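## Task

Take the yellow sponge and the small parcel from beneath the desk and place both on the bookcase's top surface. Release them and back the robot away afterwards. The robot must not tip over or finish leaning. Items resting there only because the robot still holds or supports them do not count.

## Robot and tools

ROBOT. A Hello Robot Stretch 4 with one arm: an omni-wheel base, a lift running up a mast, an arm that telescopes forward, a wrist with yaw, pitch and roll, and a two-finger gripper. It stands about 1.6 m tall; the base rim lies within 0.23 m of the base origin. Cameras: head_camera (420x560), head_left_camera and head_right_camera (fisheye, 420x672), wrist_camera (616x392). A loose object may occasionally get nudged by an outside push.

FRAMES. Base frame: origin on the floor below the base centre, x ahead, y to the left, z up. hand_pose is reported in this frame and marks a point between the open fingertips; with all wrist joints at 0 its axes line up with the base frame. The printed value may be somewhat off. The odometry frame is the base frame as it was when the scene began.

execute_actions. Arguments: "actions", a list holding exactly one action or nothing (empty just reports state and images); "cameras", a list of names from head_camera, head_left_camera, head_right_camera, wrist_camera, all (omitted, null or ["all"] gives every camera, [] gives none, an unknown name rejects the call). An action may contain "base", "joints" or both, plus optional "pace" and "contact_limits"; or it is {"end_of_arm": "enable_torque"} by itself. All motions in an action start at once and may finish at different times; no action runs past 15 s.
- base: exactly one relative move, measured from where the base last reported itself. translate_m: metres along x, forward positive, -2 to 2. strafe_m: metres sideways, left positive, -2 to 2. rotate_rad: in-place turn in radians, counter-clockwise from above positive, -3.2 to 3.2.
- joints: a single dictionary for the one arm, each value an absolute target (not an offset): lift_m 0 to 1.2 m (tolerance 0.004); arm_m extension 0 to 0.55 m (0.004); wrist_yaw_rad -1.134 to 4.276 (0 points ahead, positive swings left, 3.14 tucked back, above 3.4 the arm may block it; 0.02); wrist_pitch_rad -1.117 to 4.259 (0 level, 1.57 pointing down; 0.05); wrist_roll_rad -1.117 to 4.259 (0 keeps fingers at equal height, positive turns clockwise viewed from behind; 0.02); gripper_m -0.038 to 0.141 m, the gap between empty fingertips, negative meaning they press together (0.004). A joint target outside its range is clipped and reported; any other bad value or unknown key rejects the call with no motion.
- pace: "slow", "default", "fast", "max"; base top speeds 0.1/0.3/0.4/0.6 m/s and 1/2/3/4 rad/s. With lift_m above 0.2 at the start of a base move these are reduced, to 0.3 m/s and 1 rad/s at full height.
- contact_limits: {"arm_m": value}, 0 (gentlest) to 0.75 (firmest), default 0.5; the arm halts when it pushes harder.
- end_of_arm "enable_torque" revives wrist or gripper motors that shut themselves off.
A joint or base omitted from an action may keep pushing toward its previous target without the status showing it. If a call reports a stop, later motion, wait and finished_scene calls in that same reply are skipped.

wait: "seconds" 0 to 10; commands nothing, returns state and images.
zoom_image: "camera" and "region" [x0, y0, x1, y1] in pixels of that camera's most recent full image, top-left origin, at most 504 by 504.
finished_scene: "scene" 1 or 2; irreversible; reports success and gives the next scene's task. A reply without any tool call ends all remaining scenes.

RESULTS. "pictures" lists image order. base_status and joint_status: done (for the base, wheels turned the commanded amount, slip included), off_target, contact_stop_at_<key> (something blocked it; that part goes slack), limit_stop_at_<name> (e.g. own_body, tilt), time_out, torque_fault (wrist motor went limp; resend enable_torque). on_its_own lists uncommanded effects; its "held at" is a target, not a position. lidar_m: 12 distances in metres, 30-degree sectors, first straight ahead then counter-clockwise (4th left, 7th behind, 10th right); "-" means nothing seen or closer than 0.25 m; it covers roughly 0.15 m up to robot height, so tabletops register, but clear objects and thin legs can be missed. wrist_depth_mm: 7x7 grid from top left of median depths, 100 to 2000 mm, "-" unknown. base_odometry: wheel-based, heading -3.142 to 3.142; if turned_by_wheels and turned_by_imu differ by over about 0.1 rad, a bump or slip occurred. base_tilt in degrees, forward and right positive, with a constant bias up to about 1.5. motor_effort: percent of maximum, positive toward higher joint values, bracket is the last action's peak; wheel motors positive turns the base right.

GRASPING. Command gripper_m below the object's width; the further below, the harder the squeeze and the more the object is drawn toward the wrist (up to a third of the shortfall). The gripper reading does not prove a hold; a firm grip shows as a clear gripper effort change. Fingertips pressed on a surface can jam; raise the lift. To unfold the wrist at the start, send lift_m 0.4 with wrist_yaw_rad 0.

AVOID. Driving or turning with over 1 kg held and arm_m above 0.2, especially fast; steady pushes or pulls with a high gripper or high contact limit (tipping risk; beyond 6 degrees lean the lift, arm and wheels go slack). Pressing the gripper into things with base or arm moves (torque faults). Tilting the gripper up (pitch below -0.2) while rolled (roll below -0.4 or above 4), which triggers own-body stops. Dropping, slamming or hitting objects. At the end, open the gripper, withdraw, and confirm both items sit on the bookcase top unsupported.

Each tool is called after "Request:" in YAML: its name, and indented under it one key for each argument.

## Session

Request:
execute_actions:
  actions: []

Scene clock: 0.00 s.
base_odometry: x=+0.000 y=+0.000 heading=+0.000 (m, m, rad; odometry frame)
turned_by_wheels: +0.000 (rad since the last result)
turned_by_imu: +0.000 (rad since the last result)
base_tilt: forward=-0.1 right=-0.6 (deg)
lidar_m: 1.63 1.50 1.13 1.22 1.79 1.80 2.46 1.93 1.93 1.68 1.53 1.57
base_status: not commanded
joint_positions: lift_m=+0.131 arm_m=+0.003 wrist_yaw_rad=+3.111 wrist_pitch_rad=+0.013 wrist_roll_rad=+0.001 gripper_m=+0.057
joint_status: not commanded
motor_effort: lift_m=+19 arm_m=-1 wrist_yaw_rad=+1 wrist_pitch_rad=-6 wrist_roll_rad=+1 gripper_m=-2 wheel_0=-1 wheel_1=-1 wheel_2=+1 (%)
hand_pose: x=-0.1122 y=+0.0961 z=+0.3057 quat_wxyz=(+0.015, -0.007, +0.001, +1.000) (m; base frame)
wrist_depth_mm: - 140 - - - - - / - 125 - - - - 1618 / 103 134 193 - - 1808 1537 / 118 140 270 - - 1808 1537 / 1708 - - - - 1808 1537 / 1205 1255 201 1336 215 1366 1397 / 820 732 798 153 831 878 960
pictures: head_camera, head_left_camera, head_right_camera, wrist_camera
Images, in order (width x height): head_camera 420x560, head_left_camera 420x672, head_right_camera 420x672, wrist_camera 616x392.

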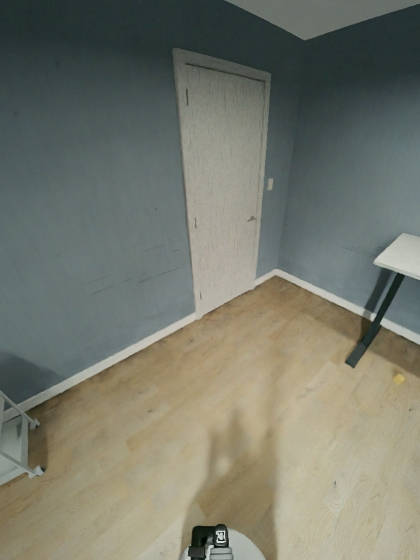

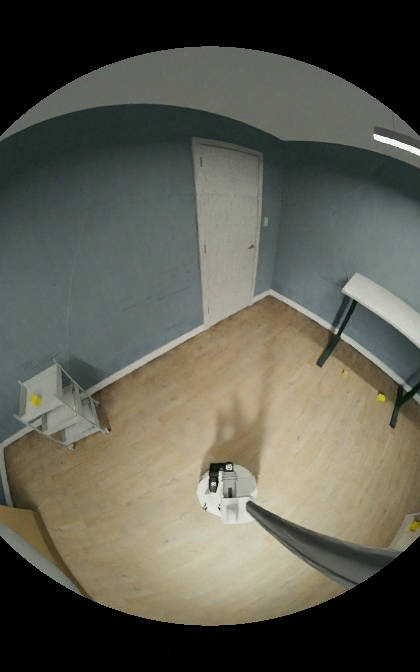

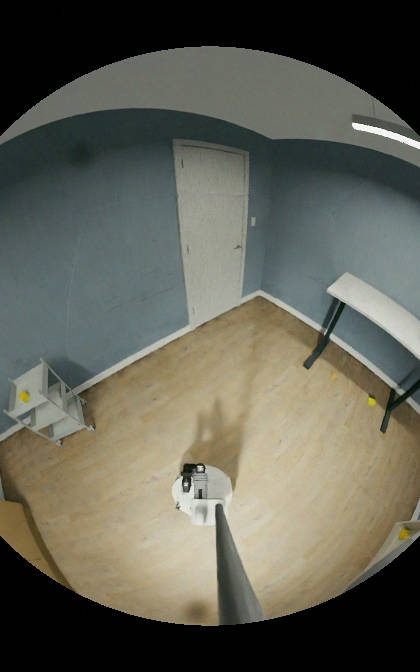

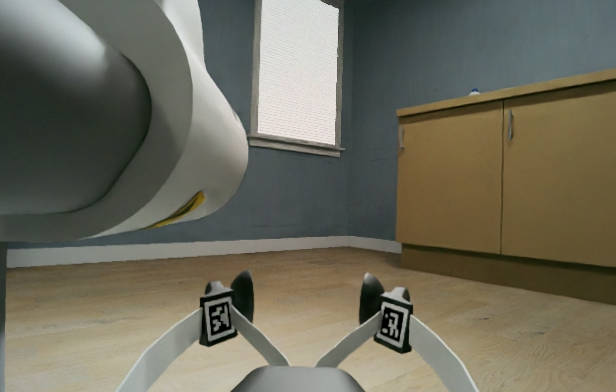

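Request:
execute_actions:
  actions:
    - {"base":{"rotate_rad":-0.95},"joints":{"lift_m":0.4,"wrist_yaw_rad":0}}

Request:
execute_actions:
  actions:
    - {"base":{"rotate_rad":-1.2}}

Scene clock: 9.60 s.
base_odometry: x=+0.000 y=+0.000 heading=-0.950 (m, m, rad; odometry frame)
turned_by_wheels: -0.950 (rad since the last result)
turned_by_imu: -0.945 (rad since the last result)
base_tilt: forward=+0.0 right=-0.6 (deg)
lidar_m: 1.53 2.17 1.60 1.49 1.12 1.36 1.81 1.84 2.37 1.92 2.00 1.62
base_status: done
joint_positions: lift_m=+0.400 arm_m=+0.003 wrist_yaw_rad=+0.000 wrist_pitch_rad=+0.013 wrist_roll_rad=+0.001 gripper_m=+0.057
joint_status: all done
motor_effort: lift_m=+22(22) arm_m=-1(1) wrist_yaw_rad=-1(6) wrist_pitch_rad=-5(4) wrist_roll_rad=+1(0) gripper_m=-3(3) wheel_0=+0(5) wheel_1=+0(7) wheel_2=+0(7) (%)
hand_pose: x=+0.4620 y=-0.0873 z=+0.5740 quat_wxyz=(+1.000, +0.000, +0.007, +0.000) (m; base frame)
wrist_depth_mm: - - - - - - - / - - - - - - - / - - 1618 1618 1576 1661 - / - - - - - - - / - - - - - - - / - - 201 - 215 - - / 1397 1255 1366 153 1430 1464 1499
pictures: head_camera, head_left_camera, head_right_camera, wrist_camera
Images, in order (width x height): head_camera 420x560, head_left_camera 420x672, head_right_camera 420x672, wrist_camera 616x392.

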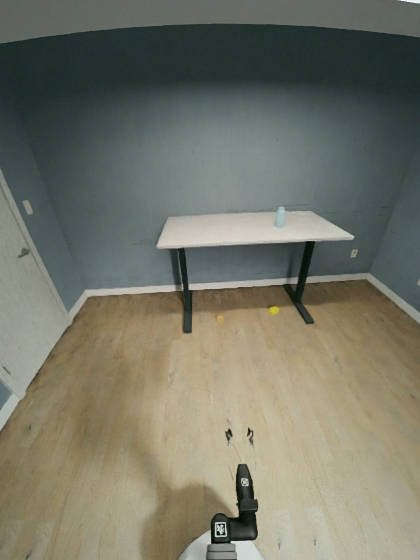

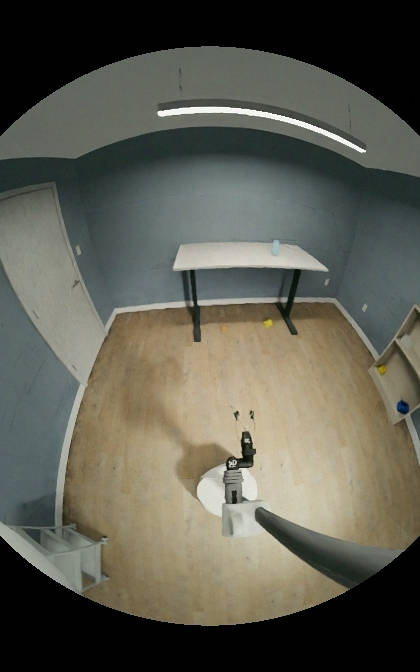

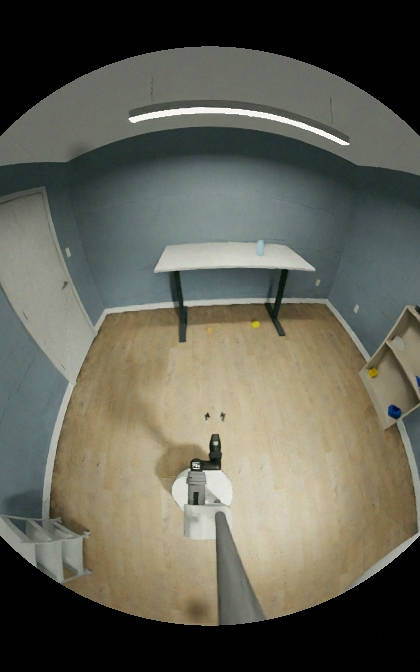

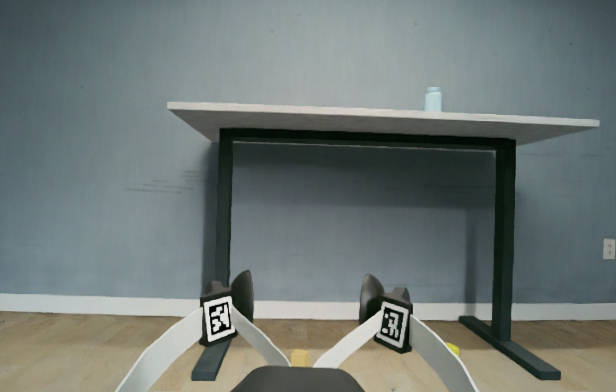

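Scene clock: 11.43 s.
base_odometry: x=+0.000 y=+0.000 heading=-2.150 (m, m, rad; odometry frame)
turned_by_wheels: -1.200 (rad since the last result)
turned_by_imu: -1.195 (rad since the last result)
base_tilt: forward=+0.0 right=-0.3 (deg)
lidar_m: 1.92 1.73 1.53 1.55 1.70 1.49 1.12 1.16 1.78 1.81 2.18 1.94
base_status: done
joint_positions: lift_m=+0.400 arm_m=+0.003 wrist_yaw_rad=+0.000 wrist_pitch_rad=+0.013 wrist_roll_rad=+0.001 gripper_m=+0.057
joint_status: not commanded
motor_effort: lift_m=+21(23) arm_m=-1(1) wrist_yaw_rad=+1(0) wrist_pitch_rad=-6(5) wrist_roll_rad=+0(0) gripper_m=-2(3) wheel_0=+1(6) wheel_1=+1(8) wheel_2=+0(6) (%)
hand_pose: x=+0.4619 y=-0.0875 z=+0.5741 quat_wxyz=(+1.000, +0.000, +0.007, +0.000) (m; base frame)
wrist_depth_mm: - - - - 1921 1756 1708 / - - - - 1863 1756 1661 / - - - - 1863 1708 1618 / - - - - 1863 1756 1661 / - - - - 1863 1756 1661 / - - 200 1921 216 1756 1661 / 1366 1255 1366 153 1366 1499 1499
pictures: head_camera, head_left_camera, head_right_camera, wrist_camera
Images, in order (width x height): head_camera 420x560, head_left_camera 420x672, head_right_camera 420x672, wrist_camera 616x392.

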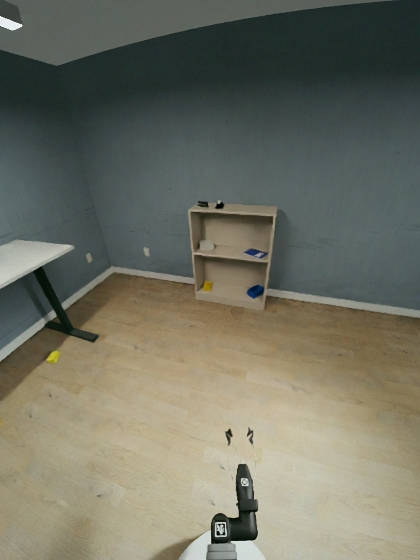

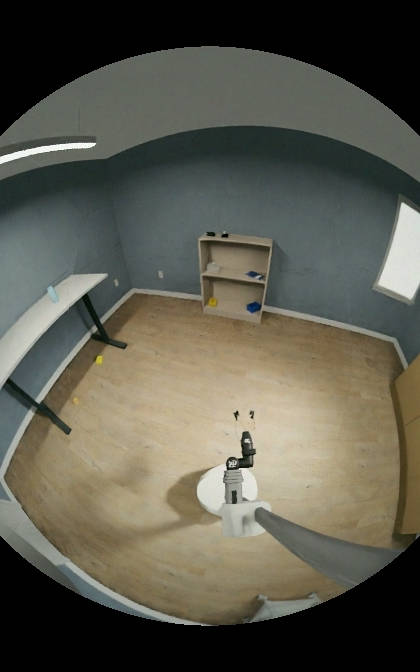

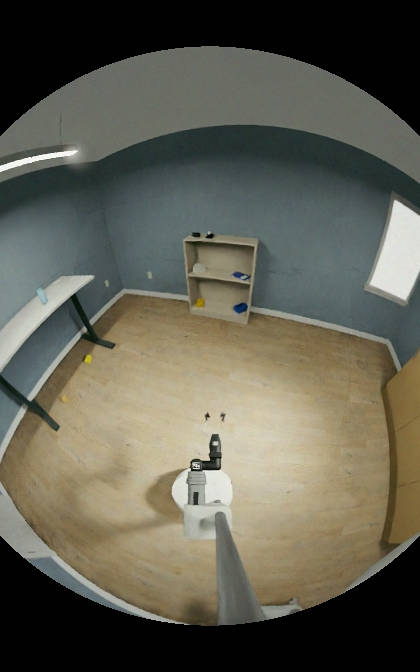

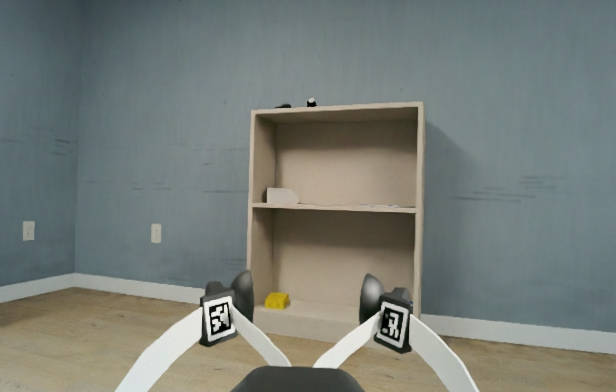

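Request:
execute_actions:
  actions:
    - {"base":{"rotate_rad":1.2},"joints":{"lift_m":0.3,"wrist_pitch_rad":1.5,"gripper_m":0.13,"arm_m":0.3}}
  cameras: []

Request:
execute_actions:
  actions:
    - {"base":{"translate_m":0.7}}
  cameras: ["head_camera","wrist_camera"]

Scene clock: 24.47 s.
base_odometry: x=+0.000 y=+0.000 heading=-0.950 (m, m, rad; odometry frame)
turned_by_wheels: +1.200 (rad since the last result)
turned_by_imu: +1.197 (rad since the last result)
base_tilt: forward=+0.0 right=-0.5 (deg)
lidar_m: 1.53 2.16 1.59 1.50 1.12 1.35 1.80 1.87 2.37 1.93 1.98 1.63
base_status: done
joint_positions: lift_m=+0.300 arm_m=+0.299 wrist_yaw_rad=+0.000 wrist_pitch_rad=+1.500 wrist_roll_rad=+0.001 gripper_m=+0.130
joint_status: all done
motor_effort: lift_m=+13(18) arm_m=+4(0) wrist_yaw_rad=+0(2) wrist_pitch_rad=-1(3) wrist_roll_rad=+0(0) gripper_m=+0(2) wheel_0=-3(9) wheel_1=-2(9) wheel_2=-1(8) (%)
hand_pose: x=+0.4906 y=-0.0874 z=+0.1908 quat_wxyz=(+0.732, +0.000, +0.682, +0.000) (m; base frame)
wrist_depth_mm: 439 436 436 436 433 433 430 / 433 430 430 433 427 424 424 / 430 427 427 424 421 421 418 / 424 421 418 418 415 415 413 / 415 413 415 413 410 413 410 / 410 223 407 407 402 404 404 / 404 399 402 151 397 397 399
pictures: none
No camera images: the call's "cameras" was empty. Leave "cameras" out to get every camera's image.

Scene clock: 28.30 s.
base_odometry: x=+0.407 y=-0.569 heading=-0.950 (m, m, rad; odometry frame)
turned_by_wheels: +0.000 (rad since the last result)
turned_by_imu: -0.002 (rad since the last result)
base_tilt: forward=-0.2 right=-0.6 (deg)
lidar_m: 0.82 0.84 1.56 1.52 1.57 1.62 2.52 2.61 2.02 1.89 1.24 0.88
base_status: done
joint_positions: lift_m=+0.300 arm_m=+0.299 wrist_yaw_rad=+0.000 wrist_pitch_rad=+1.500 wrist_roll_rad=+0.001 gripper_m=+0.130
joint_status: not commanded
motor_effort: lift_m=+14(14) arm_m=+4(4) wrist_yaw_rad=+1(1) wrist_pitch_rad=+0(2) wrist_roll_rad=+0(1) gripper_m=-2(1) wheel_0=+1(6) wheel_1=+1(4) wheel_2=+1(9) (%)
hand_pose: x=+0.4906 y=-0.0874 z=+0.1907 quat_wxyz=(+0.732, +0.000, +0.682, +0.000) (m; base frame)
wrist_depth_mm: 436 439 436 433 436 430 430 / 433 430 430 427 430 427 421 / 427 427 421 421 424 421 415 / 421 421 418 418 418 415 415 / 415 413 413 413 410 410 407 / 410 223 404 407 407 402 402 / 404 402 402 151 399 397 399
pictures: head_camera, wrist_camera
Images, in order (width x height): head_camera 420x560, wrist_camera 616x392.

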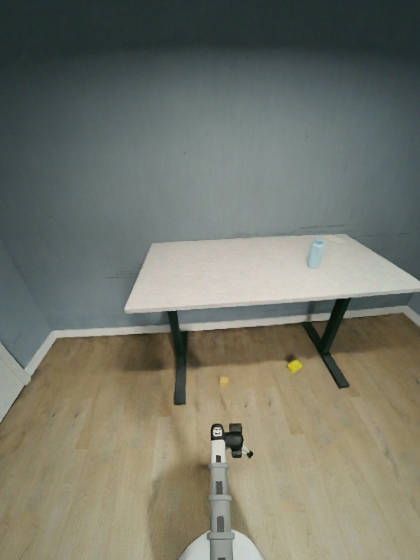

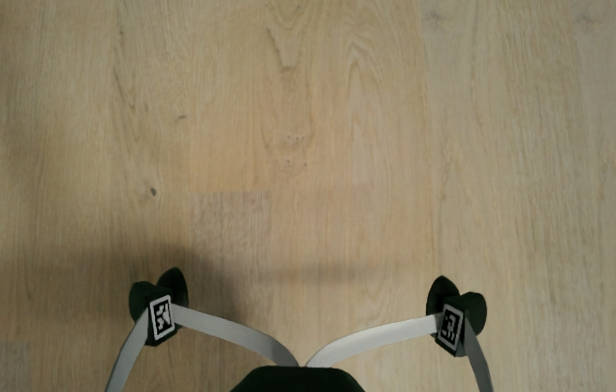

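Request:
execute_actions:
  actions:
    - {"base":{"translate_m":0.1},"joints":{"arm_m":0.5}}
  cameras: ["head_camera","wrist_camera"]

Scene clock: 32.57 s.
base_odometry: x=+0.465 y=-0.651 heading=-0.950 (m, m, rad; odometry frame)
turned_by_wheels: +0.000 (rad since the last result)
turned_by_imu: +0.002 (rad since the last result)
base_tilt: forward=+0.0 right=-0.4 (deg)
lidar_m: 0.72 0.74 1.58 1.50 1.58 1.70 2.62 2.67 2.00 1.90 1.10 0.77
base_status: done
joint_positions: lift_m=+0.300 arm_m=+0.499 wrist_yaw_rad=+0.000 wrist_pitch_rad=+1.500 wrist_roll_rad=+0.001 gripper_m=+0.130
joint_status: all done
motor_effort: lift_m=+14(14) arm_m=+4(1) wrist_yaw_rad=+0(1) wrist_pitch_rad=+1(1) wrist_roll_rad=+0(0) gripper_m=-2(1) wheel_0=+1(2) wheel_1=+2(4) wheel_2=+3(9) (%)
hand_pose: x=+0.6906 y=-0.0874 z=+0.1907 quat_wxyz=(+0.732, +0.000, +0.682, +0.000) (m; base frame)
wrist_depth_mm: 436 439 436 387 430 430 430 / 430 433 430 427 427 427 424 / 424 424 421 421 418 421 418 / 421 421 418 418 415 413 413 / 415 415 415 413 407 407 407 / 410 223 407 402 404 402 402 / 404 402 399 150 397 397 397
pictures: head_camera, wrist_camera
Images, in order (width x height): head_camera 420x560, wrist_camera 616x392.

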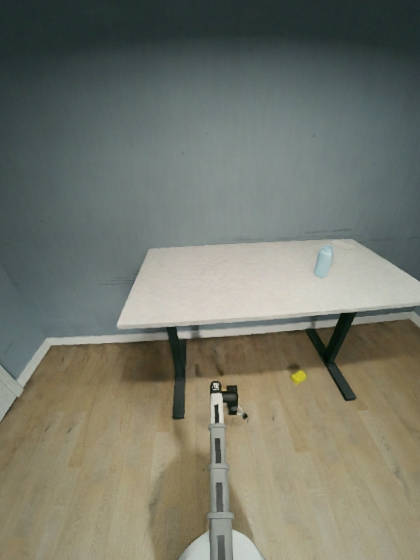

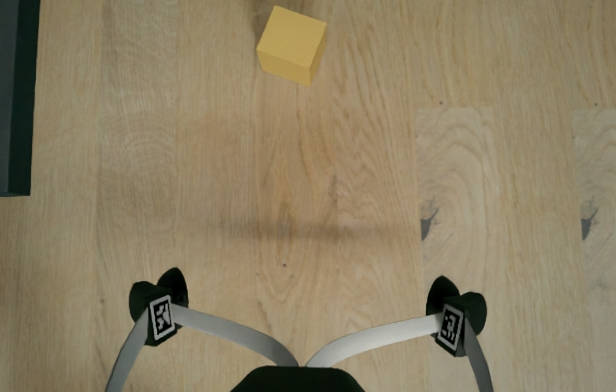

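Request:
execute_actions:
  actions:
    - {"base":{"translate_m":0.18},"joints":{"arm_m":0.535,"lift_m":0.22,"wrist_roll_rad":0.3,"gripper_m":0.11}}
  cameras: ["wrist_camera"]

Scene clock: 43.50 s.
base_odometry: x=+0.570 y=-0.797 heading=-0.949 (m, m, rad; odometry frame)
turned_by_wheels: +0.000 (rad since the last result)
turned_by_imu: +0.002 (rad since the last result)
base_tilt: forward=+0.0 right=-0.5 (deg)
lidar_m: 0.53 0.57 1.61 1.50 1.59 1.86 2.82 2.87 1.98 1.90 0.83 0.58
base_status: done
joint_positions: lift_m=+0.220 arm_m=+0.534 wrist_yaw_rad=+0.000 wrist_pitch_rad=+1.500 wrist_roll_rad=+0.299 gripper_m=+0.110
joint_status: all done
motor_effort: lift_m=+13(4) arm_m=+4(4) wrist_yaw_rad=+1(1) wrist_pitch_rad=+0(1) wrist_roll_rad=+3(6) gripper_m=-2(2) wheel_0=+2(7) wheel_1=+2(5) wheel_2=+2(8) (%)
hand_pose: x=+0.7255 y=-0.0874 z=+0.1108 quat_wxyz=(+0.723, +0.109, +0.674, -0.102) (m; base frame)
wrist_depth_mm: 362 357 355 351 349 343 342 / 355 351 347 347 343 340 340 / 351 347 345 340 338 336 334 / 345 342 340 338 336 330 330 / 342 338 336 332 330 327 325 / 336 332 285 329 325 322 320 / 332 330 327 149 320 319 319
pictures: wrist_camera
Images, in order (width x height): wrist_camera 616x392.

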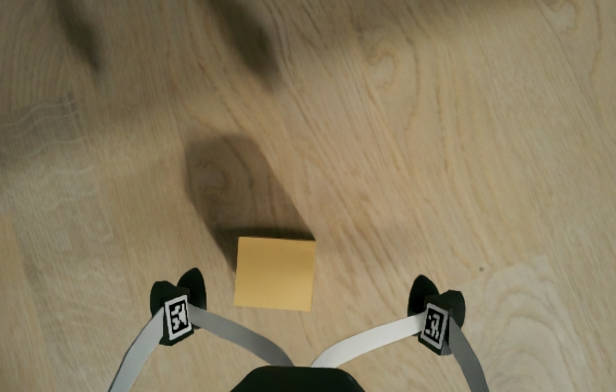

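Request:
execute_actions:
  actions:
    - {"base":{"strafe_m":0.022},"joints":{"arm_m":0.525,"lift_m":0.14}}
  cameras: ["wrist_camera"]

Scene clock: 49.73 s.
base_odometry: x=+0.588 y=-0.784 heading=-0.949 (m, m, rad; odometry frame)
turned_by_wheels: +0.000 (rad since the last result)
turned_by_imu: +0.001 (rad since the last result)
base_tilt: forward=+0.1 right=-0.4 (deg)
lidar_m: 0.54 0.56 1.59 1.50 1.55 1.85 2.82 2.88 2.04 1.91 0.83 0.58
base_status: done
joint_positions: lift_m=+0.140 arm_m=+0.526 wrist_yaw_rad=+0.000 wrist_pitch_rad=+1.500 wrist_roll_rad=+0.299 gripper_m=+0.110
joint_status: all done
motor_effort: lift_m=+13(12) arm_m=-4(6) wrist_yaw_rad=+0(0) wrist_pitch_rad=-1(1) wrist_roll_rad=+2(2) gripper_m=-1(2) wheel_0=-1(9) wheel_1=-2(10) wheel_2=+0(2) (%)
hand_pose: x=+0.7169 y=-0.0874 z=+0.0308 quat_wxyz=(+0.723, +0.109, +0.674, -0.102) (m; base frame)
wrist_depth_mm: 274 272 271 268 266 264 262 / 273 268 266 264 262 260 259 / 268 266 263 260 259 257 254 / 264 263 259 258 255 254 251 / 262 259 256 205 252 251 248 / 257 255 213 204 250 247 245 / 254 251 249 149 246 244 243
pictures: wrist_camera
Images, in order (width x height): wrist_camera 616x392.

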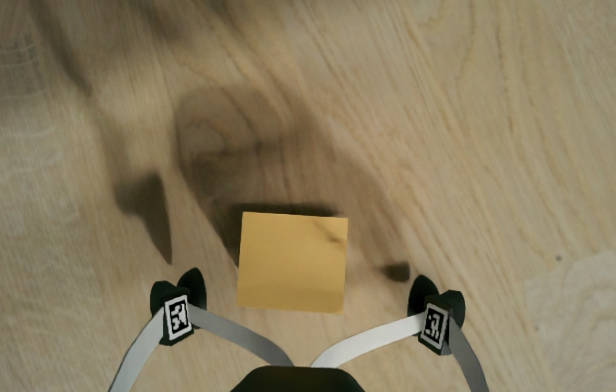

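Request:
execute_actions:
  actions:
    - {"joints":{"lift_m":0.12},"pace":"slow"}
  cameras: []

Request:
execute_actions:
  actions:
    - {"joints":{"gripper_m":0.01}}
  cameras: []

Request:
execute_actions:
  actions:
    - {"joints":{"lift_m":0.2,"arm_m":0.2}}
  cameras: ["wrist_camera"]

Scene clock: 56.07 s.
base_odometry: x=+0.588 y=-0.784 heading=-0.949 (m, m, rad; odometry frame)
turned_by_wheels: +0.000 (rad since the last result)
turned_by_imu: +0.001 (rad since the last result)
base_tilt: forward=+0.0 right=-0.6 (deg)
lidar_m: 0.54 0.56 1.60 1.47 1.56 1.85 2.80 2.90 2.03 1.92 0.86 0.60
base_status: not commanded
joint_positions: lift_m=+0.121 arm_m=+0.526 wrist_yaw_rad=-0.002 wrist_pitch_rad=+1.504 wrist_roll_rad=+0.300 gripper_m=+0.110
joint_status: all done
motor_effort: lift_m=+2(14) arm_m=-3(4) wrist_yaw_rad=+7(6) wrist_pitch_rad=-11(10) wrist_roll_rad=+1(2) gripper_m=-2(0) wheel_0=+0(0) wheel_1=-2(2) wheel_2=+0(0) (%)
hand_pose: x=+0.7155 y=-0.0875 z=+0.0116 quat_wxyz=(+0.722, +0.110, +0.675, -0.103) (m; base frame)
wrist_depth_mm: 263 260 257 256 254 252 250 / 258 257 254 252 250 248 248 / 255 254 250 250 247 245 243 / 251 249 248 246 243 241 241 / 247 246 244 193 240 238 237 / 244 243 193 191 236 235 234 / 241 239 237 146 233 231 231
pictures: none
No camera images: the call's "cameras" was empty. Leave "cameras" out to get every camera's image.

Scene clock: 57.90 s.
base_odometry: x=+0.588 y=-0.784 heading=-0.949 (m, m, rad; odometry frame)
turned_by_wheels: +0.000 (rad since the last result)
turned_by_imu: +0.000 (rad since the last result)
base_tilt: forward=-0.1 right=-0.3 (deg)
lidar_m: 0.54 0.55 1.60 1.49 1.57 1.85 2.82 2.87 1.99 1.91 0.85 0.58
base_status: not commanded
joint_positions: lift_m=+0.120 arm_m=+0.525 wrist_yaw_rad=+0.000 wrist_pitch_rad=+1.500 wrist_roll_rad=+0.300 gripper_m=+0.010
joint_status: all done
motor_effort: lift_m=+12(12) arm_m=-3(3) wrist_yaw_rad=+0(10) wrist_pitch_rad=+1(11) wrist_roll_rad=+0(1) gripper_m=-18(17) wheel_0=-1(1) wheel_1=-2(2) wheel_2=-1(1) (%)
hand_pose: x=+0.7169 y=-0.0874 z=+0.0109 quat_wxyz=(+0.724, +0.109, +0.674, -0.102) (m; base frame)
wrist_depth_mm: 254 253 250 248 247 244 243 / 251 249 247 245 242 241 239 / 247 246 243 241 239 238 236 / 244 242 241 238 236 234 233 / 241 239 236 185 233 231 230 / 238 236 188 182 200 228 226 / 235 231 230 229 226 163 224
pictures: none
No camera images: the call's "cameras" was empty. Leave "cameras" out to get every camera's image.

Scene clock: 60.00 s.
base_odometry: x=+0.588 y=-0.784 heading=-0.949 (m, m, rad; odometry frame)
turned_by_wheels: +0.000 (rad since the last result)
turned_by_imu: +0.001 (rad since the last result)
base_tilt: forward=-0.1 right=-0.6 (deg)
lidar_m: 0.53 0.56 1.58 1.50 1.57 1.87 2.81 2.89 2.03 1.89 0.82 0.58
base_status: not commanded
joint_positions: lift_m=+0.200 arm_m=+0.201 wrist_yaw_rad=+0.000 wrist_pitch_rad=+1.500 wrist_roll_rad=+0.300 gripper_m=+0.010
joint_status: all done
motor_effort: lift_m=+23(19) arm_m=-4(4) wrist_yaw_rad=+1(0) wrist_pitch_rad=-1(0) wrist_roll_rad=+0(0) gripper_m=-19(19) wheel_0=-1(1) wheel_1=-2(2) wheel_2=-1(1) (%)
hand_pose: x=+0.3919 y=-0.0874 z=+0.0900 quat_wxyz=(+0.723, +0.109, +0.674, -0.102) (m; base frame)
wrist_depth_mm: 340 336 334 330 327 325 320 / 334 332 329 325 322 319 317 / 332 327 325 322 320 317 315 / 325 324 320 317 315 310 310 / 322 319 315 185 310 309 306 / 317 314 186 182 200 304 303 / 314 167 307 306 301 298 298
pictures: wrist_camera
Images, in order (width x height): wrist_camera 616x392.

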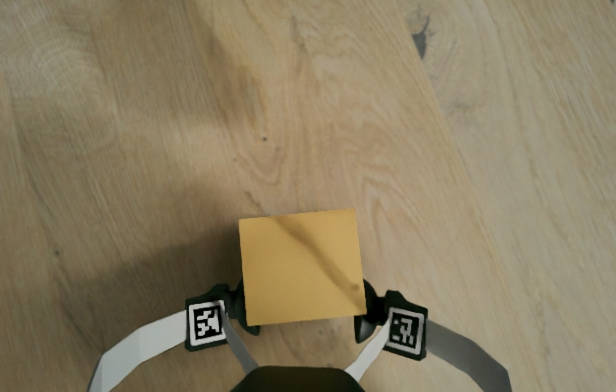

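Request:
execute_actions:
  actions:
    - {"base":{"translate_m":-0.35},"joints":{"arm_m":0.02,"lift_m":0.5}}
  cameras: []

Request:
execute_actions:
  actions:
    - {"base":{"rotate_rad":-1.51},"joints":{"lift_m":1.15,"wrist_roll_rad":0,"wrist_pitch_rad":0.3}}
  cameras: []

Request:
execute_actions:
  actions:
    - {"base":{"translate_m":0.8}}

Scene clock: 78.07 s.
base_odometry: x=+0.384 y=-0.500 heading=-0.950 (m, m, rad; odometry frame)
turned_by_wheels: +0.000 (rad since the last result)
turned_by_imu: +0.004 (rad since the last result)
base_tilt: forward=+0.0 right=-0.5 (deg)
lidar_m: 0.89 0.92 1.56 1.50 1.53 1.56 2.46 2.51 2.36 1.92 1.39 0.96
base_status: done
joint_positions: lift_m=+0.500 arm_m=+0.021 wrist_yaw_rad=+0.000 wrist_pitch_rad=+1.500 wrist_roll_rad=+0.300 gripper_m=+0.010
joint_status: all done
motor_effort: lift_m=+23(23) arm_m=-4(3) wrist_yaw_rad=+1(1) wrist_pitch_rad=-1(2) wrist_roll_rad=+0(0) gripper_m=-18(19) wheel_0=-1(7) wheel_1=+0(8) wheel_2=+0(9) (%)
hand_pose: x=+0.2118 y=-0.0874 z=+0.3900 quat_wxyz=(+0.723, +0.109, +0.674, -0.102) (m; base frame)
wrist_depth_mm: 661 647 647 640 627 627 627 / 647 640 640 634 627 621 621 / 640 634 634 621 621 609 603 / 634 627 621 615 609 603 603 / 621 615 621 185 609 597 597 / 609 609 187 183 200 591 585 / 603 167 389 387 384 397 574
pictures: none
No camera images: the call's "cameras" was empty. Leave "cameras" out to get every camera's image.

Scene clock: 81.50 s.
base_odometry: x=+0.384 y=-0.500 heading=-2.459 (m, m, rad; odometry frame)
turned_by_wheels: -1.510 (rad since the last result)
turned_by_imu: -1.503 (rad since the last result)
base_tilt: forward=-0.1 right=-0.6 (deg)
lidar_m: 1.92 1.30 0.91 0.89 0.94 1.56 1.50 1.59 1.57 2.43 2.55 1.99
base_status: done
joint_positions: lift_m=+1.150 arm_m=+0.021 wrist_yaw_rad=+0.000 wrist_pitch_rad=+0.303 wrist_roll_rad=+0.001 gripper_m=+0.010
joint_status: all done
motor_effort: lift_m=+22(27) arm_m=-4(4) wrist_yaw_rad=+2(0) wrist_pitch_rad=-9(13) wrist_roll_rad=-1(4) gripper_m=-18(20) wheel_0=+1(6) wheel_1=+2(6) wheel_2=+0(8) (%)
hand_pose: x=+0.4669 y=-0.0875 z=+1.2418 quat_wxyz=(+0.989, +0.000, +0.151, +0.000) (m; base frame)
wrist_depth_mm: 1863 1808 1756 1808 1808 1756 1708 / 1863 1921 1863 1863 1808 1808 1863 / - 1921 1921 1921 1863 1863 1921 / - - - 1921 - - - / - - - 185 - - - / - - 187 182 200 - - / 1863 167 1863 1863 1756 1756 1921
pictures: none
No camera images: the call's "cameras" was empty. Leave "cameras" out to get every camera's image.

Scene clock: 85.63 s.
base_odometry: x=-0.236 y=-1.004 heading=-2.459 (m, m, rad; odometry frame)
turned_by_wheels: +0.000 (rad since the last result)
turned_by_imu: -0.002 (rad since the last result)
base_tilt: forward=+0.0 right=-0.6 (deg)
lidar_m: 1.10 1.48 0.94 0.88 0.93 1.32 2.30 2.17 2.54 2.43 2.02 1.14
base_status: done
joint_positions: lift_m=+1.150 arm_m=+0.021 wrist_yaw_rad=+0.000 wrist_pitch_rad=+0.303 wrist_roll_rad=+0.001 gripper_m=+0.010
joint_status: not commanded
motor_effort: lift_m=+22(22) arm_m=-4(4) wrist_yaw_rad=+0(0) wrist_pitch_rad=-8(7) wrist_roll_rad=-1(1) gripper_m=-19(19) wheel_0=+2(6) wheel_1=+1(5) wheel_2=+1(9) (%)
hand_pose: x=+0.4669 y=-0.0874 z=+1.2418 quat_wxyz=(+0.989, +0.000, +0.151, +0.000) (m; base frame)
wrist_depth_mm: 1060 1060 1078 1078 1078 1060 1060 / 1098 1098 1098 1098 1098 1098 1098 / 1182 1160 1160 1138 1160 1138 1138 / 1182 1205 1025 1042 1098 1160 1182 / 1255 1229 960 185 1205 1118 1229 / 1308 1336 187 182 200 1182 1281 / 1336 167 1025 1098 1025 1008 1336
pictures: head_camera, head_left_camera, head_right_camera, wrist_camera
Images, in order (width x height): head_camera 420x560, head_left_camera 420x672, head_right_camera 420x672, wrist_camera 616x392.

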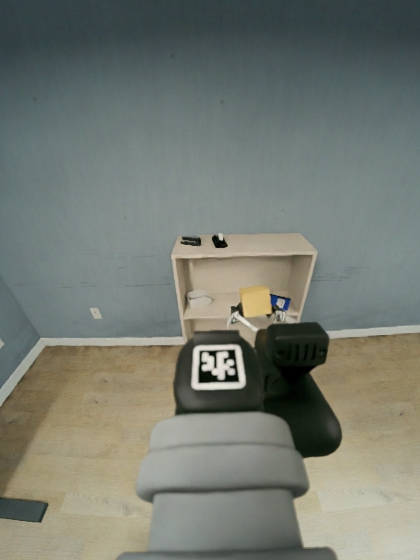

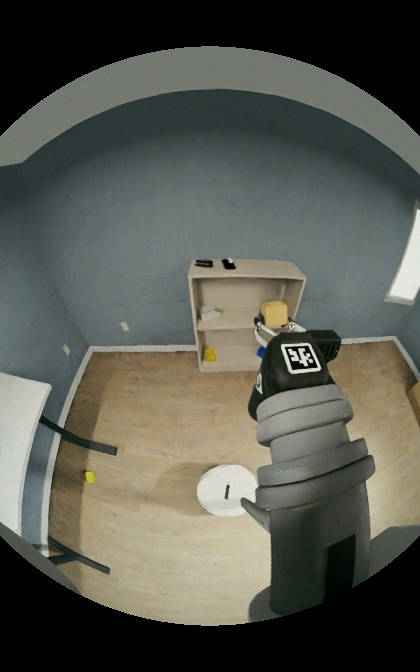

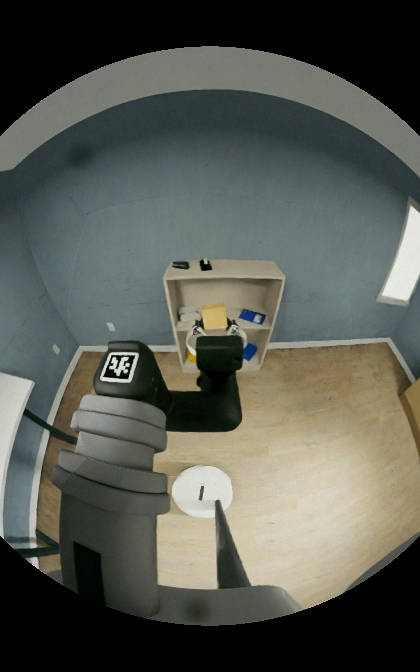

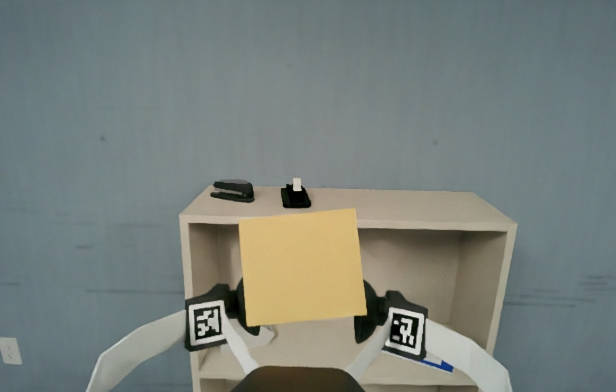

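Request:
execute_actions:
  actions:
    - {"base":{"strafe_m":-0.3},"joints":{"wrist_pitch_rad":0.03}}
  cameras: []

Request:
execute_actions:
  actions:
    - {"base":{"translate_m":0.45},"joints":{"arm_m":0.34,"lift_m":1.0}}

Scene clock: 99.27 s.
base_odometry: x=-0.426 y=-0.771 heading=-2.459 (m, m, rad; odometry frame)
turned_by_wheels: +0.000 (rad since the last result)
turned_by_imu: +0.002 (rad since the last result)
base_tilt: forward=-0.1 right=-0.5 (deg)
lidar_m: 1.11 1.16 1.26 1.19 1.25 2.37 2.31 1.99 2.24 2.13 2.04 1.46
base_status: done
joint_positions: lift_m=+1.150 arm_m=+0.021 wrist_yaw_rad=+0.000 wrist_pitch_rad=+0.033 wrist_roll_rad=+0.001 gripper_m=+0.010
joint_status: all done
motor_effort: lift_m=+21(22) arm_m=-4(4) wrist_yaw_rad=+1(1) wrist_pitch_rad=-8(14) wrist_roll_rad=-1(1) gripper_m=-19(18) wheel_0=+2(10) wheel_1=+1(8) wheel_2=+0(0) (%)
hand_pose: x=+0.4799 y=-0.0874 z=+1.3185 quat_wxyz=(+1.000, +0.000, +0.016, +0.000) (m; base frame)
wrist_depth_mm: 1138 1160 1160 1160 1138 1182 1138 / 1160 1160 1182 1160 1160 1160 1160 / 1182 1160 1160 1160 1160 1138 1160 / 1160 1160 1182 1160 1160 1138 1160 / 1160 1205 1160 185 1160 1160 1160 / 1160 991 186 182 201 1160 1182 / 1008 167 1118 991 866 1160 1160
pictures: none
No camera images: the call's "cameras" was empty. Leave "cameras" out to get every camera's image.

Scene clock: 102.23 s.
base_odometry: x=-0.775 y=-1.055 heading=-2.458 (m, m, rad; odometry frame)
turned_by_wheels: +0.000 (rad since the last result)
turned_by_imu: -0.001 (rad since the last result)
base_tilt: forward=-0.1 right=-0.5 (deg)
lidar_m: 0.65 0.67 1.37 1.19 1.27 1.77 2.79 2.42 2.24 2.12 1.39 0.69
base_status: done
joint_positions: lift_m=+1.000 arm_m=+0.339 wrist_yaw_rad=+0.000 wrist_pitch_rad=+0.033 wrist_roll_rad=+0.001 gripper_m=+0.010
joint_status: all done
motor_effort: lift_m=+13(21) arm_m=+4(2) wrist_yaw_rad=-1(2) wrist_pitch_rad=-9(8) wrist_roll_rad=-1(1) gripper_m=-18(18) wheel_0=+1(5) wheel_1=+1(4) wheel_2=+1(10) (%)
hand_pose: x=+0.7986 y=-0.0874 z=+1.1691 quat_wxyz=(+1.000, +0.000, +0.016, +0.000) (m; base frame)
wrist_depth_mm: 413 413 410 410 413 413 413 / 415 415 410 413 410 413 410 / 415 415 415 413 413 413 415 / 415 415 415 410 415 410 413 / 418 415 418 185 413 413 415 / 415 415 187 183 200 415 415 / 366 167 355 415 343 345 413
pictures: head_camera, head_left_camera, head_right_camera, wrist_camera
Images, in order (width x height): head_camera 420x560, head_left_camera 420x672, head_right_camera 420x672, wrist_camera 616x392.

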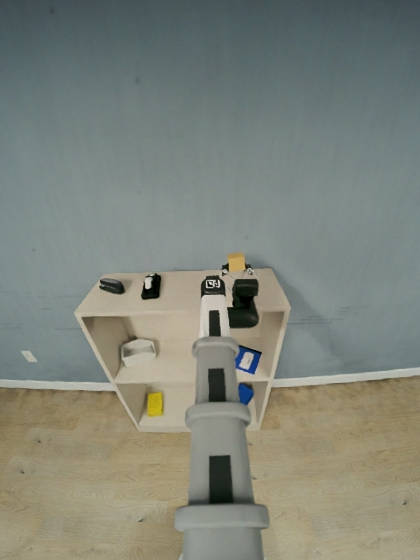

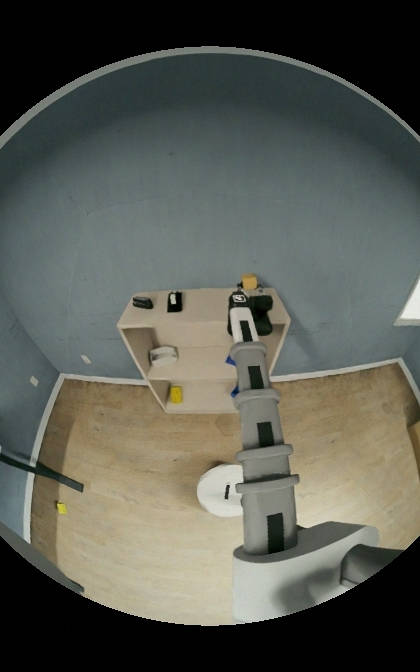

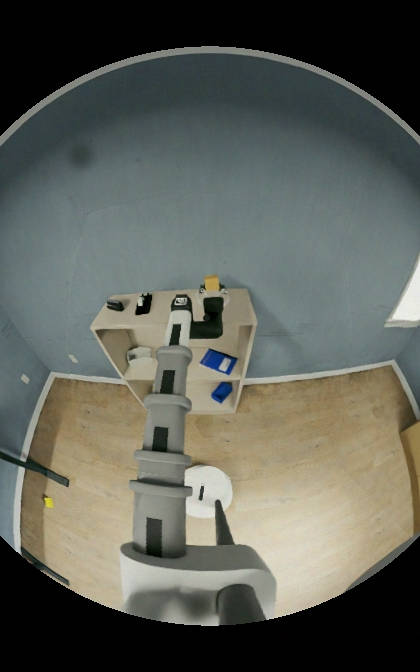

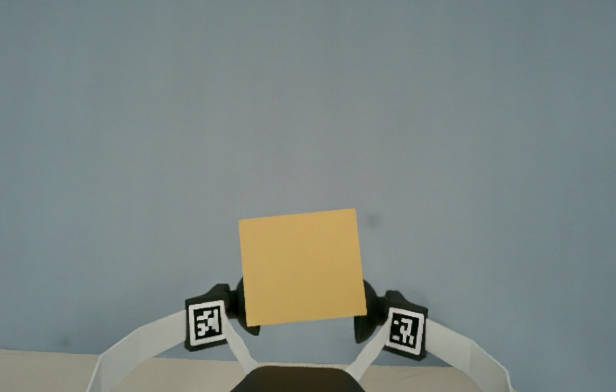

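Request:
execute_actions:
  actions:
    - {"joints":{"lift_m":1.02,"wrist_pitch_rad":0.3}}
  cameras: ["head_right_camera","wrist_camera"]

Scene clock: 113.10 s.
base_odometry: x=-0.775 y=-1.055 heading=-2.458 (m, m, rad; odometry frame)
turned_by_wheels: +0.000 (rad since the last result)
turned_by_imu: +0.001 (rad since the last result)
base_tilt: forward=-0.1 right=-0.5 (deg)
lidar_m: 0.65 0.68 1.38 1.19 1.25 1.75 2.78 2.43 2.23 2.12 1.40 0.69
base_status: not commanded
joint_positions: lift_m=+1.020 arm_m=+0.339 wrist_yaw_rad=+0.000 wrist_pitch_rad=+0.302 wrist_roll_rad=+0.001 gripper_m=+0.010
joint_status: all done
motor_effort: lift_m=+22(23) arm_m=+3(4) wrist_yaw_rad=+0(1) wrist_pitch_rad=-6(6) wrist_roll_rad=-1(1) gripper_m=-18(19) wheel_0=+1(1) wheel_1=+1(2) wheel_2=+1(1) (%)
hand_pose: x=+0.7857 y=-0.0874 z=+1.1119 quat_wxyz=(+0.989, +0.000, +0.151, +0.000) (m; base frame)
wrist_depth_mm: 373 373 373 370 370 370 370 / 389 384 384 384 384 384 382 / 404 402 402 399 399 399 399 / 421 421 415 415 415 415 413 / 394 399 382 185 424 430 430 / 298 303 187 183 200 315 449 / 241 167 236 253 230 230 262
pictures: head_right_camera, wrist_camera
Images, in order (width x height): head_right_camera 420x672, wrist_camera 616x392.

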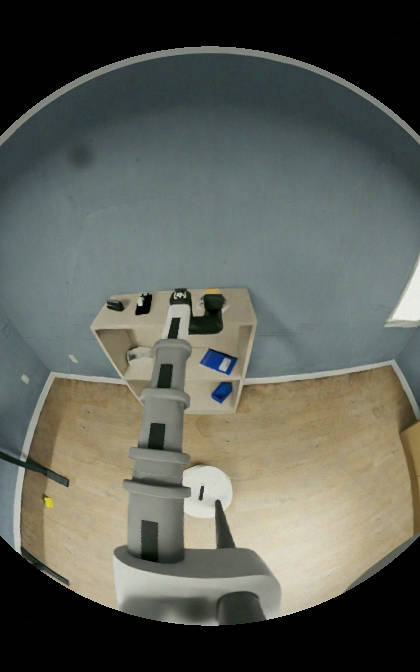

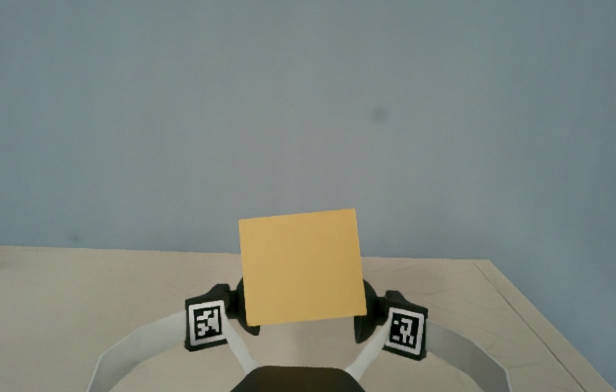

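Request:
execute_actions:
  actions:
    - {"joints":{"lift_m":0.992},"pace":"slow"}
  cameras: []

Request:
execute_actions:
  actions:
    - {"joints":{"gripper_m":0.1}}
  cameras: []

Request:
execute_actions:
  actions:
    - {"joints":{"arm_m":0.1,"lift_m":1.0}}
  cameras: ["wrist_camera","head_camera"]

Scene clock: 121.47 s.
base_odometry: x=-0.775 y=-1.055 heading=-2.458 (m, m, rad; odometry frame)
turned_by_wheels: +0.000 (rad since the last result)
turned_by_imu: +0.001 (rad since the last result)
base_tilt: forward=-0.1 right=-0.5 (deg)
lidar_m: 0.65 0.68 1.39 1.21 1.26 1.76 2.77 2.41 2.22 2.13 1.36 0.69
base_status: not commanded
joint_positions: lift_m=+0.992 arm_m=+0.339 wrist_yaw_rad=+0.000 wrist_pitch_rad=+0.302 wrist_roll_rad=+0.001 gripper_m=+0.010
joint_status: all done
motor_effort: lift_m=+12(24) arm_m=+4(4) wrist_yaw_rad=+0(0) wrist_pitch_rad=-7(6) wrist_roll_rad=-1(1) gripper_m=-17(18) wheel_0=+1(2) wheel_1=+1(1) wheel_2=+1(1) (%)
hand_pose: x=+0.7856 y=-0.0874 z=+1.0847 quat_wxyz=(+0.989, +0.000, +0.151, +0.000) (m; base frame)
wrist_depth_mm: 375 375 373 370 368 368 368 / 387 387 387 387 387 384 382 / 404 402 402 399 402 397 397 / 421 418 415 413 415 415 413 / 332 340 320 185 351 353 433 / 251 254 187 182 201 264 266 / 203 167 198 213 194 194 215
pictures: none
No camera images: the call's "cameras" was empty. Leave "cameras" out to get every camera's image.

Scene clock: 123.17 s.
base_odometry: x=-0.775 y=-1.055 heading=-2.458 (m, m, rad; odometry frame)
turned_by_wheels: +0.000 (rad since the last result)
turned_by_imu: +0.001 (rad since the last result)
base_tilt: forward=+0.0 right=-0.5 (deg)
lidar_m: 0.65 0.69 1.37 1.20 1.26 1.77 2.78 2.43 2.25 2.13 1.40 0.71
base_status: not commanded
joint_positions: lift_m=+0.992 arm_m=+0.339 wrist_yaw_rad=+0.000 wrist_pitch_rad=+0.302 wrist_roll_rad=+0.001 gripper_m=+0.100
joint_status: all done
motor_effort: lift_m=+13(13) arm_m=+3(3) wrist_yaw_rad=+0(0) wrist_pitch_rad=-6(7) wrist_roll_rad=-1(1) gripper_m=-1(15) wheel_0=+1(1) wheel_1=+1(1) wheel_2=+2(1) (%)
hand_pose: x=+0.7856 y=-0.0874 z=+1.0847 quat_wxyz=(+0.989, +0.000, +0.151, +0.000) (m; base frame)
wrist_depth_mm: 373 373 370 370 370 370 368 / 387 387 384 387 384 384 382 / 402 402 402 402 399 399 397 / 421 421 418 415 415 415 413 / 332 338 342 229 351 355 430 / 252 253 218 226 239 265 266 / 203 196 200 150 202 202 215
pictures: none
No camera images: the call's "cameras" was empty. Leave "cameras" out to get every camera's image.

Scene clock: 125.00 s.
base_odometry: x=-0.775 y=-1.055 heading=-2.458 (m, m, rad; odometry frame)
turned_by_wheels: +0.000 (rad since the last result)
turned_by_imu: +0.001 (rad since the last result)
base_tilt: forward=-0.1 right=-0.5 (deg)
lidar_m: 0.66 0.70 1.40 1.21 1.26 1.76 2.77 2.42 2.23 2.12 1.40 0.68
base_status: not commanded
joint_positions: lift_m=+1.000 arm_m=+0.101 wrist_yaw_rad=+0.000 wrist_pitch_rad=+0.302 wrist_roll_rad=+0.001 gripper_m=+0.100
joint_status: all done
motor_effort: lift_m=+23(26) arm_m=-4(5) wrist_yaw_rad=+2(1) wrist_pitch_rad=-6(6) wrist_roll_rad=-1(1) gripper_m=-1(2) wheel_0=+1(1) wheel_1=+1(1) wheel_2=+1(1) (%)
hand_pose: x=+0.5470 y=-0.0874 z=+1.0919 quat_wxyz=(+0.989, +0.000, +0.151, +0.000) (m; base frame)
wrist_depth_mm: 591 597 591 591 585 580 585 / 615 615 615 609 615 615 603 / 634 634 640 634 634 634 634 / 452 530 539 462 564 654 661 / 375 384 384 373 370 402 691 / 683 668 218 668 521 397 715 / 715 699 699 150 634 455 741
pictures: head_camera, wrist_camera
Images, in order (width x height): head_camera 420x560, wrist_camera 616x392.

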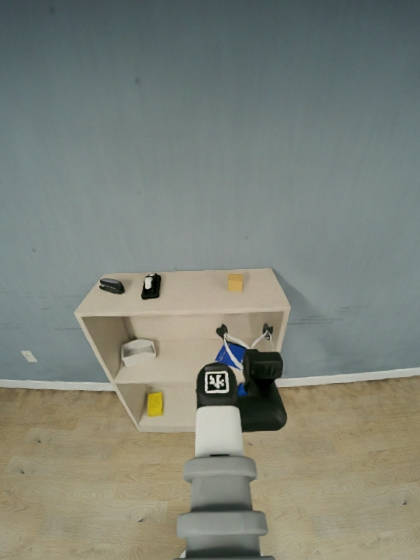

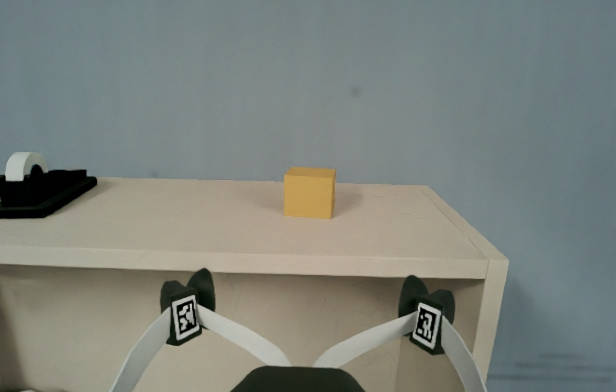

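Request:
execute_actions:
  actions:
    - {"base":{"translate_m":-0.8},"joints":{"arm_m":0.2}}
  cameras: []

Request:
execute_actions:
  actions:
    - {"base":{"rotate_rad":1.57},"joints":{"lift_m":0.3,"wrist_pitch_rad":1.5,"gripper_m":0.14}}
  cameras: []

Request:
execute_actions:
  actions:
    - {"base":{"translate_m":0.6},"joints":{"arm_m":0.45}}
  cameras: ["wrist_camera","head_camera"]

Scene clock: 139.33 s.
base_odometry: x=-0.154 y=-0.551 heading=-2.459 (m, m, rad; odometry frame)
turned_by_wheels: +0.000 (rad since the last result)
turned_by_imu: +0.006 (rad since the last result)
base_tilt: forward=+0.0 right=-0.5 (deg)
lidar_m: 1.46 1.52 1.24 1.19 1.25 2.05 1.95 1.72 2.23 2.12 2.23 1.82
base_status: done
joint_positions: lift_m=+1.000 arm_m=+0.199 wrist_yaw_rad=+0.000 wrist_pitch_rad=+0.302 wrist_roll_rad=+0.001 gripper_m=+0.100
joint_status: all done
motor_effort: lift_m=+21(22) arm_m=+3(0) wrist_yaw_rad=+1(1) wrist_pitch_rad=-5(5) wrist_roll_rad=-1(1) gripper_m=-2(2) wheel_0=-2(6) wheel_1=-2(7) wheel_2=-1(10) (%)
hand_pose: x=+0.6457 y=-0.0874 z=+1.0921 quat_wxyz=(+0.989, +0.000, +0.150, +0.000) (m; base frame)
wrist_depth_mm: 1229 1205 1229 1205 1205 1205 1205 / 1281 1281 1281 1255 1255 1255 1255 / 1308 1160 1281 1281 1336 1281 1281 / 1366 1281 1308 1336 1336 1366 1366 / 1430 1229 1366 1366 1397 1366 1397 / 1499 1255 218 1397 1138 1499 1464 / 1576 1366 1499 150 1576 1537 1537
pictures: none
No camera images: the call's "cameras" was empty. Leave "cameras" out to get every camera's image.

Scene clock: 142.93 s.
base_odometry: x=-0.154 y=-0.551 heading=-0.889 (m, m, rad; odometry frame)
turned_by_wheels: +1.570 (rad since the last result)
turned_by_imu: +1.566 (rad since the last result)
base_tilt: forward=-0.1 right=-0.5 (deg)
lidar_m: 1.19 1.24 2.02 1.95 1.70 2.23 2.14 2.22 1.85 1.47 1.53 1.24
base_status: done
joint_positions: lift_m=+0.300 arm_m=+0.199 wrist_yaw_rad=+0.000 wrist_pitch_rad=+1.500 wrist_roll_rad=+0.001 gripper_m=+0.140
joint_status: all done
motor_effort: lift_m=+13(20) arm_m=+3(3) wrist_yaw_rad=+1(1) wrist_pitch_rad=+0(7) wrist_roll_rad=-1(1) gripper_m=+0(3) wheel_0=-3(10) wheel_1=-3(8) wheel_2=-1(7) (%)
hand_pose: x=+0.3907 y=-0.0874 z=+0.1908 quat_wxyz=(+0.732, +0.000, +0.682, +0.000) (m; base frame)
wrist_depth_mm: 436 436 436 436 439 433 433 / 433 436 430 430 427 430 427 / 427 427 424 427 421 421 421 / 424 421 421 418 418 413 415 / 413 418 415 415 413 413 407 / 410 212 410 407 404 212 402 / 404 404 402 153 399 399 397
pictures: none
No camera images: the call's "cameras" was empty. Leave "cameras" out to get every camera's image.

Scene clock: 146.43 s.
base_odometry: x=+0.224 y=-1.016 heading=-0.889 (m, m, rad; odometry frame)
turned_by_wheels: +0.000 (rad since the last result)
turned_by_imu: -0.001 (rad since the last result)
base_tilt: forward=-0.1 right=-0.4 (deg)
lidar_m: 0.58 0.63 0.87 1.91 2.04 2.09 2.76 2.52 1.53 1.48 0.86 0.62
base_status: done
joint_positions: lift_m=+0.300 arm_m=+0.449 wrist_yaw_rad=+0.000 wrist_pitch_rad=+1.500 wrist_roll_rad=+0.000 gripper_m=+0.140
joint_status: all done
motor_effort: lift_m=+14(14) arm_m=+4(4) wrist_yaw_rad=+1(1) wrist_pitch_rad=+0(0) wrist_roll_rad=-1(1) gripper_m=-1(1) wheel_0=+0(6) wheel_1=+0(8) wheel_2=+1(7) (%)
hand_pose: x=+0.6406 y=-0.0874 z=+0.1907 quat_wxyz=(+0.732, +0.000, +0.682, +0.000) (m; base frame)
wrist_depth_mm: 436 439 439 439 433 430 430 / 433 430 430 424 430 407 421 / 427 424 424 421 418 421 418 / 421 418 418 418 415 413 413 / 413 415 415 410 413 410 407 / 410 212 407 404 407 212 404 / 404 402 404 153 402 397 397
pictures: head_camera, wrist_camera
Images, in order (width x height): head_camera 420x560, wrist_camera 616x392.

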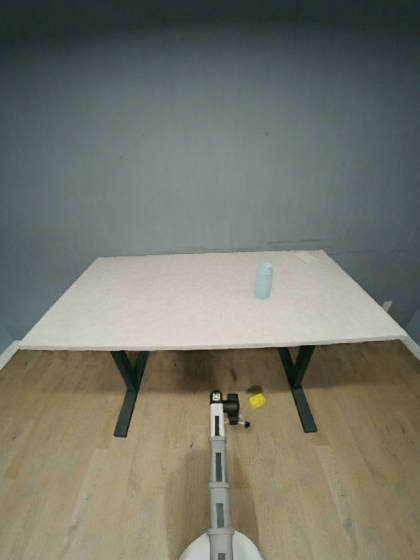

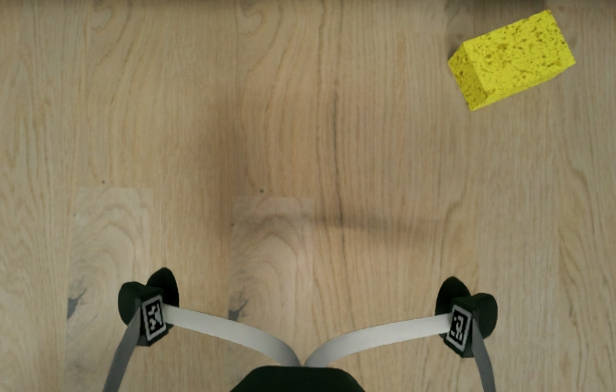

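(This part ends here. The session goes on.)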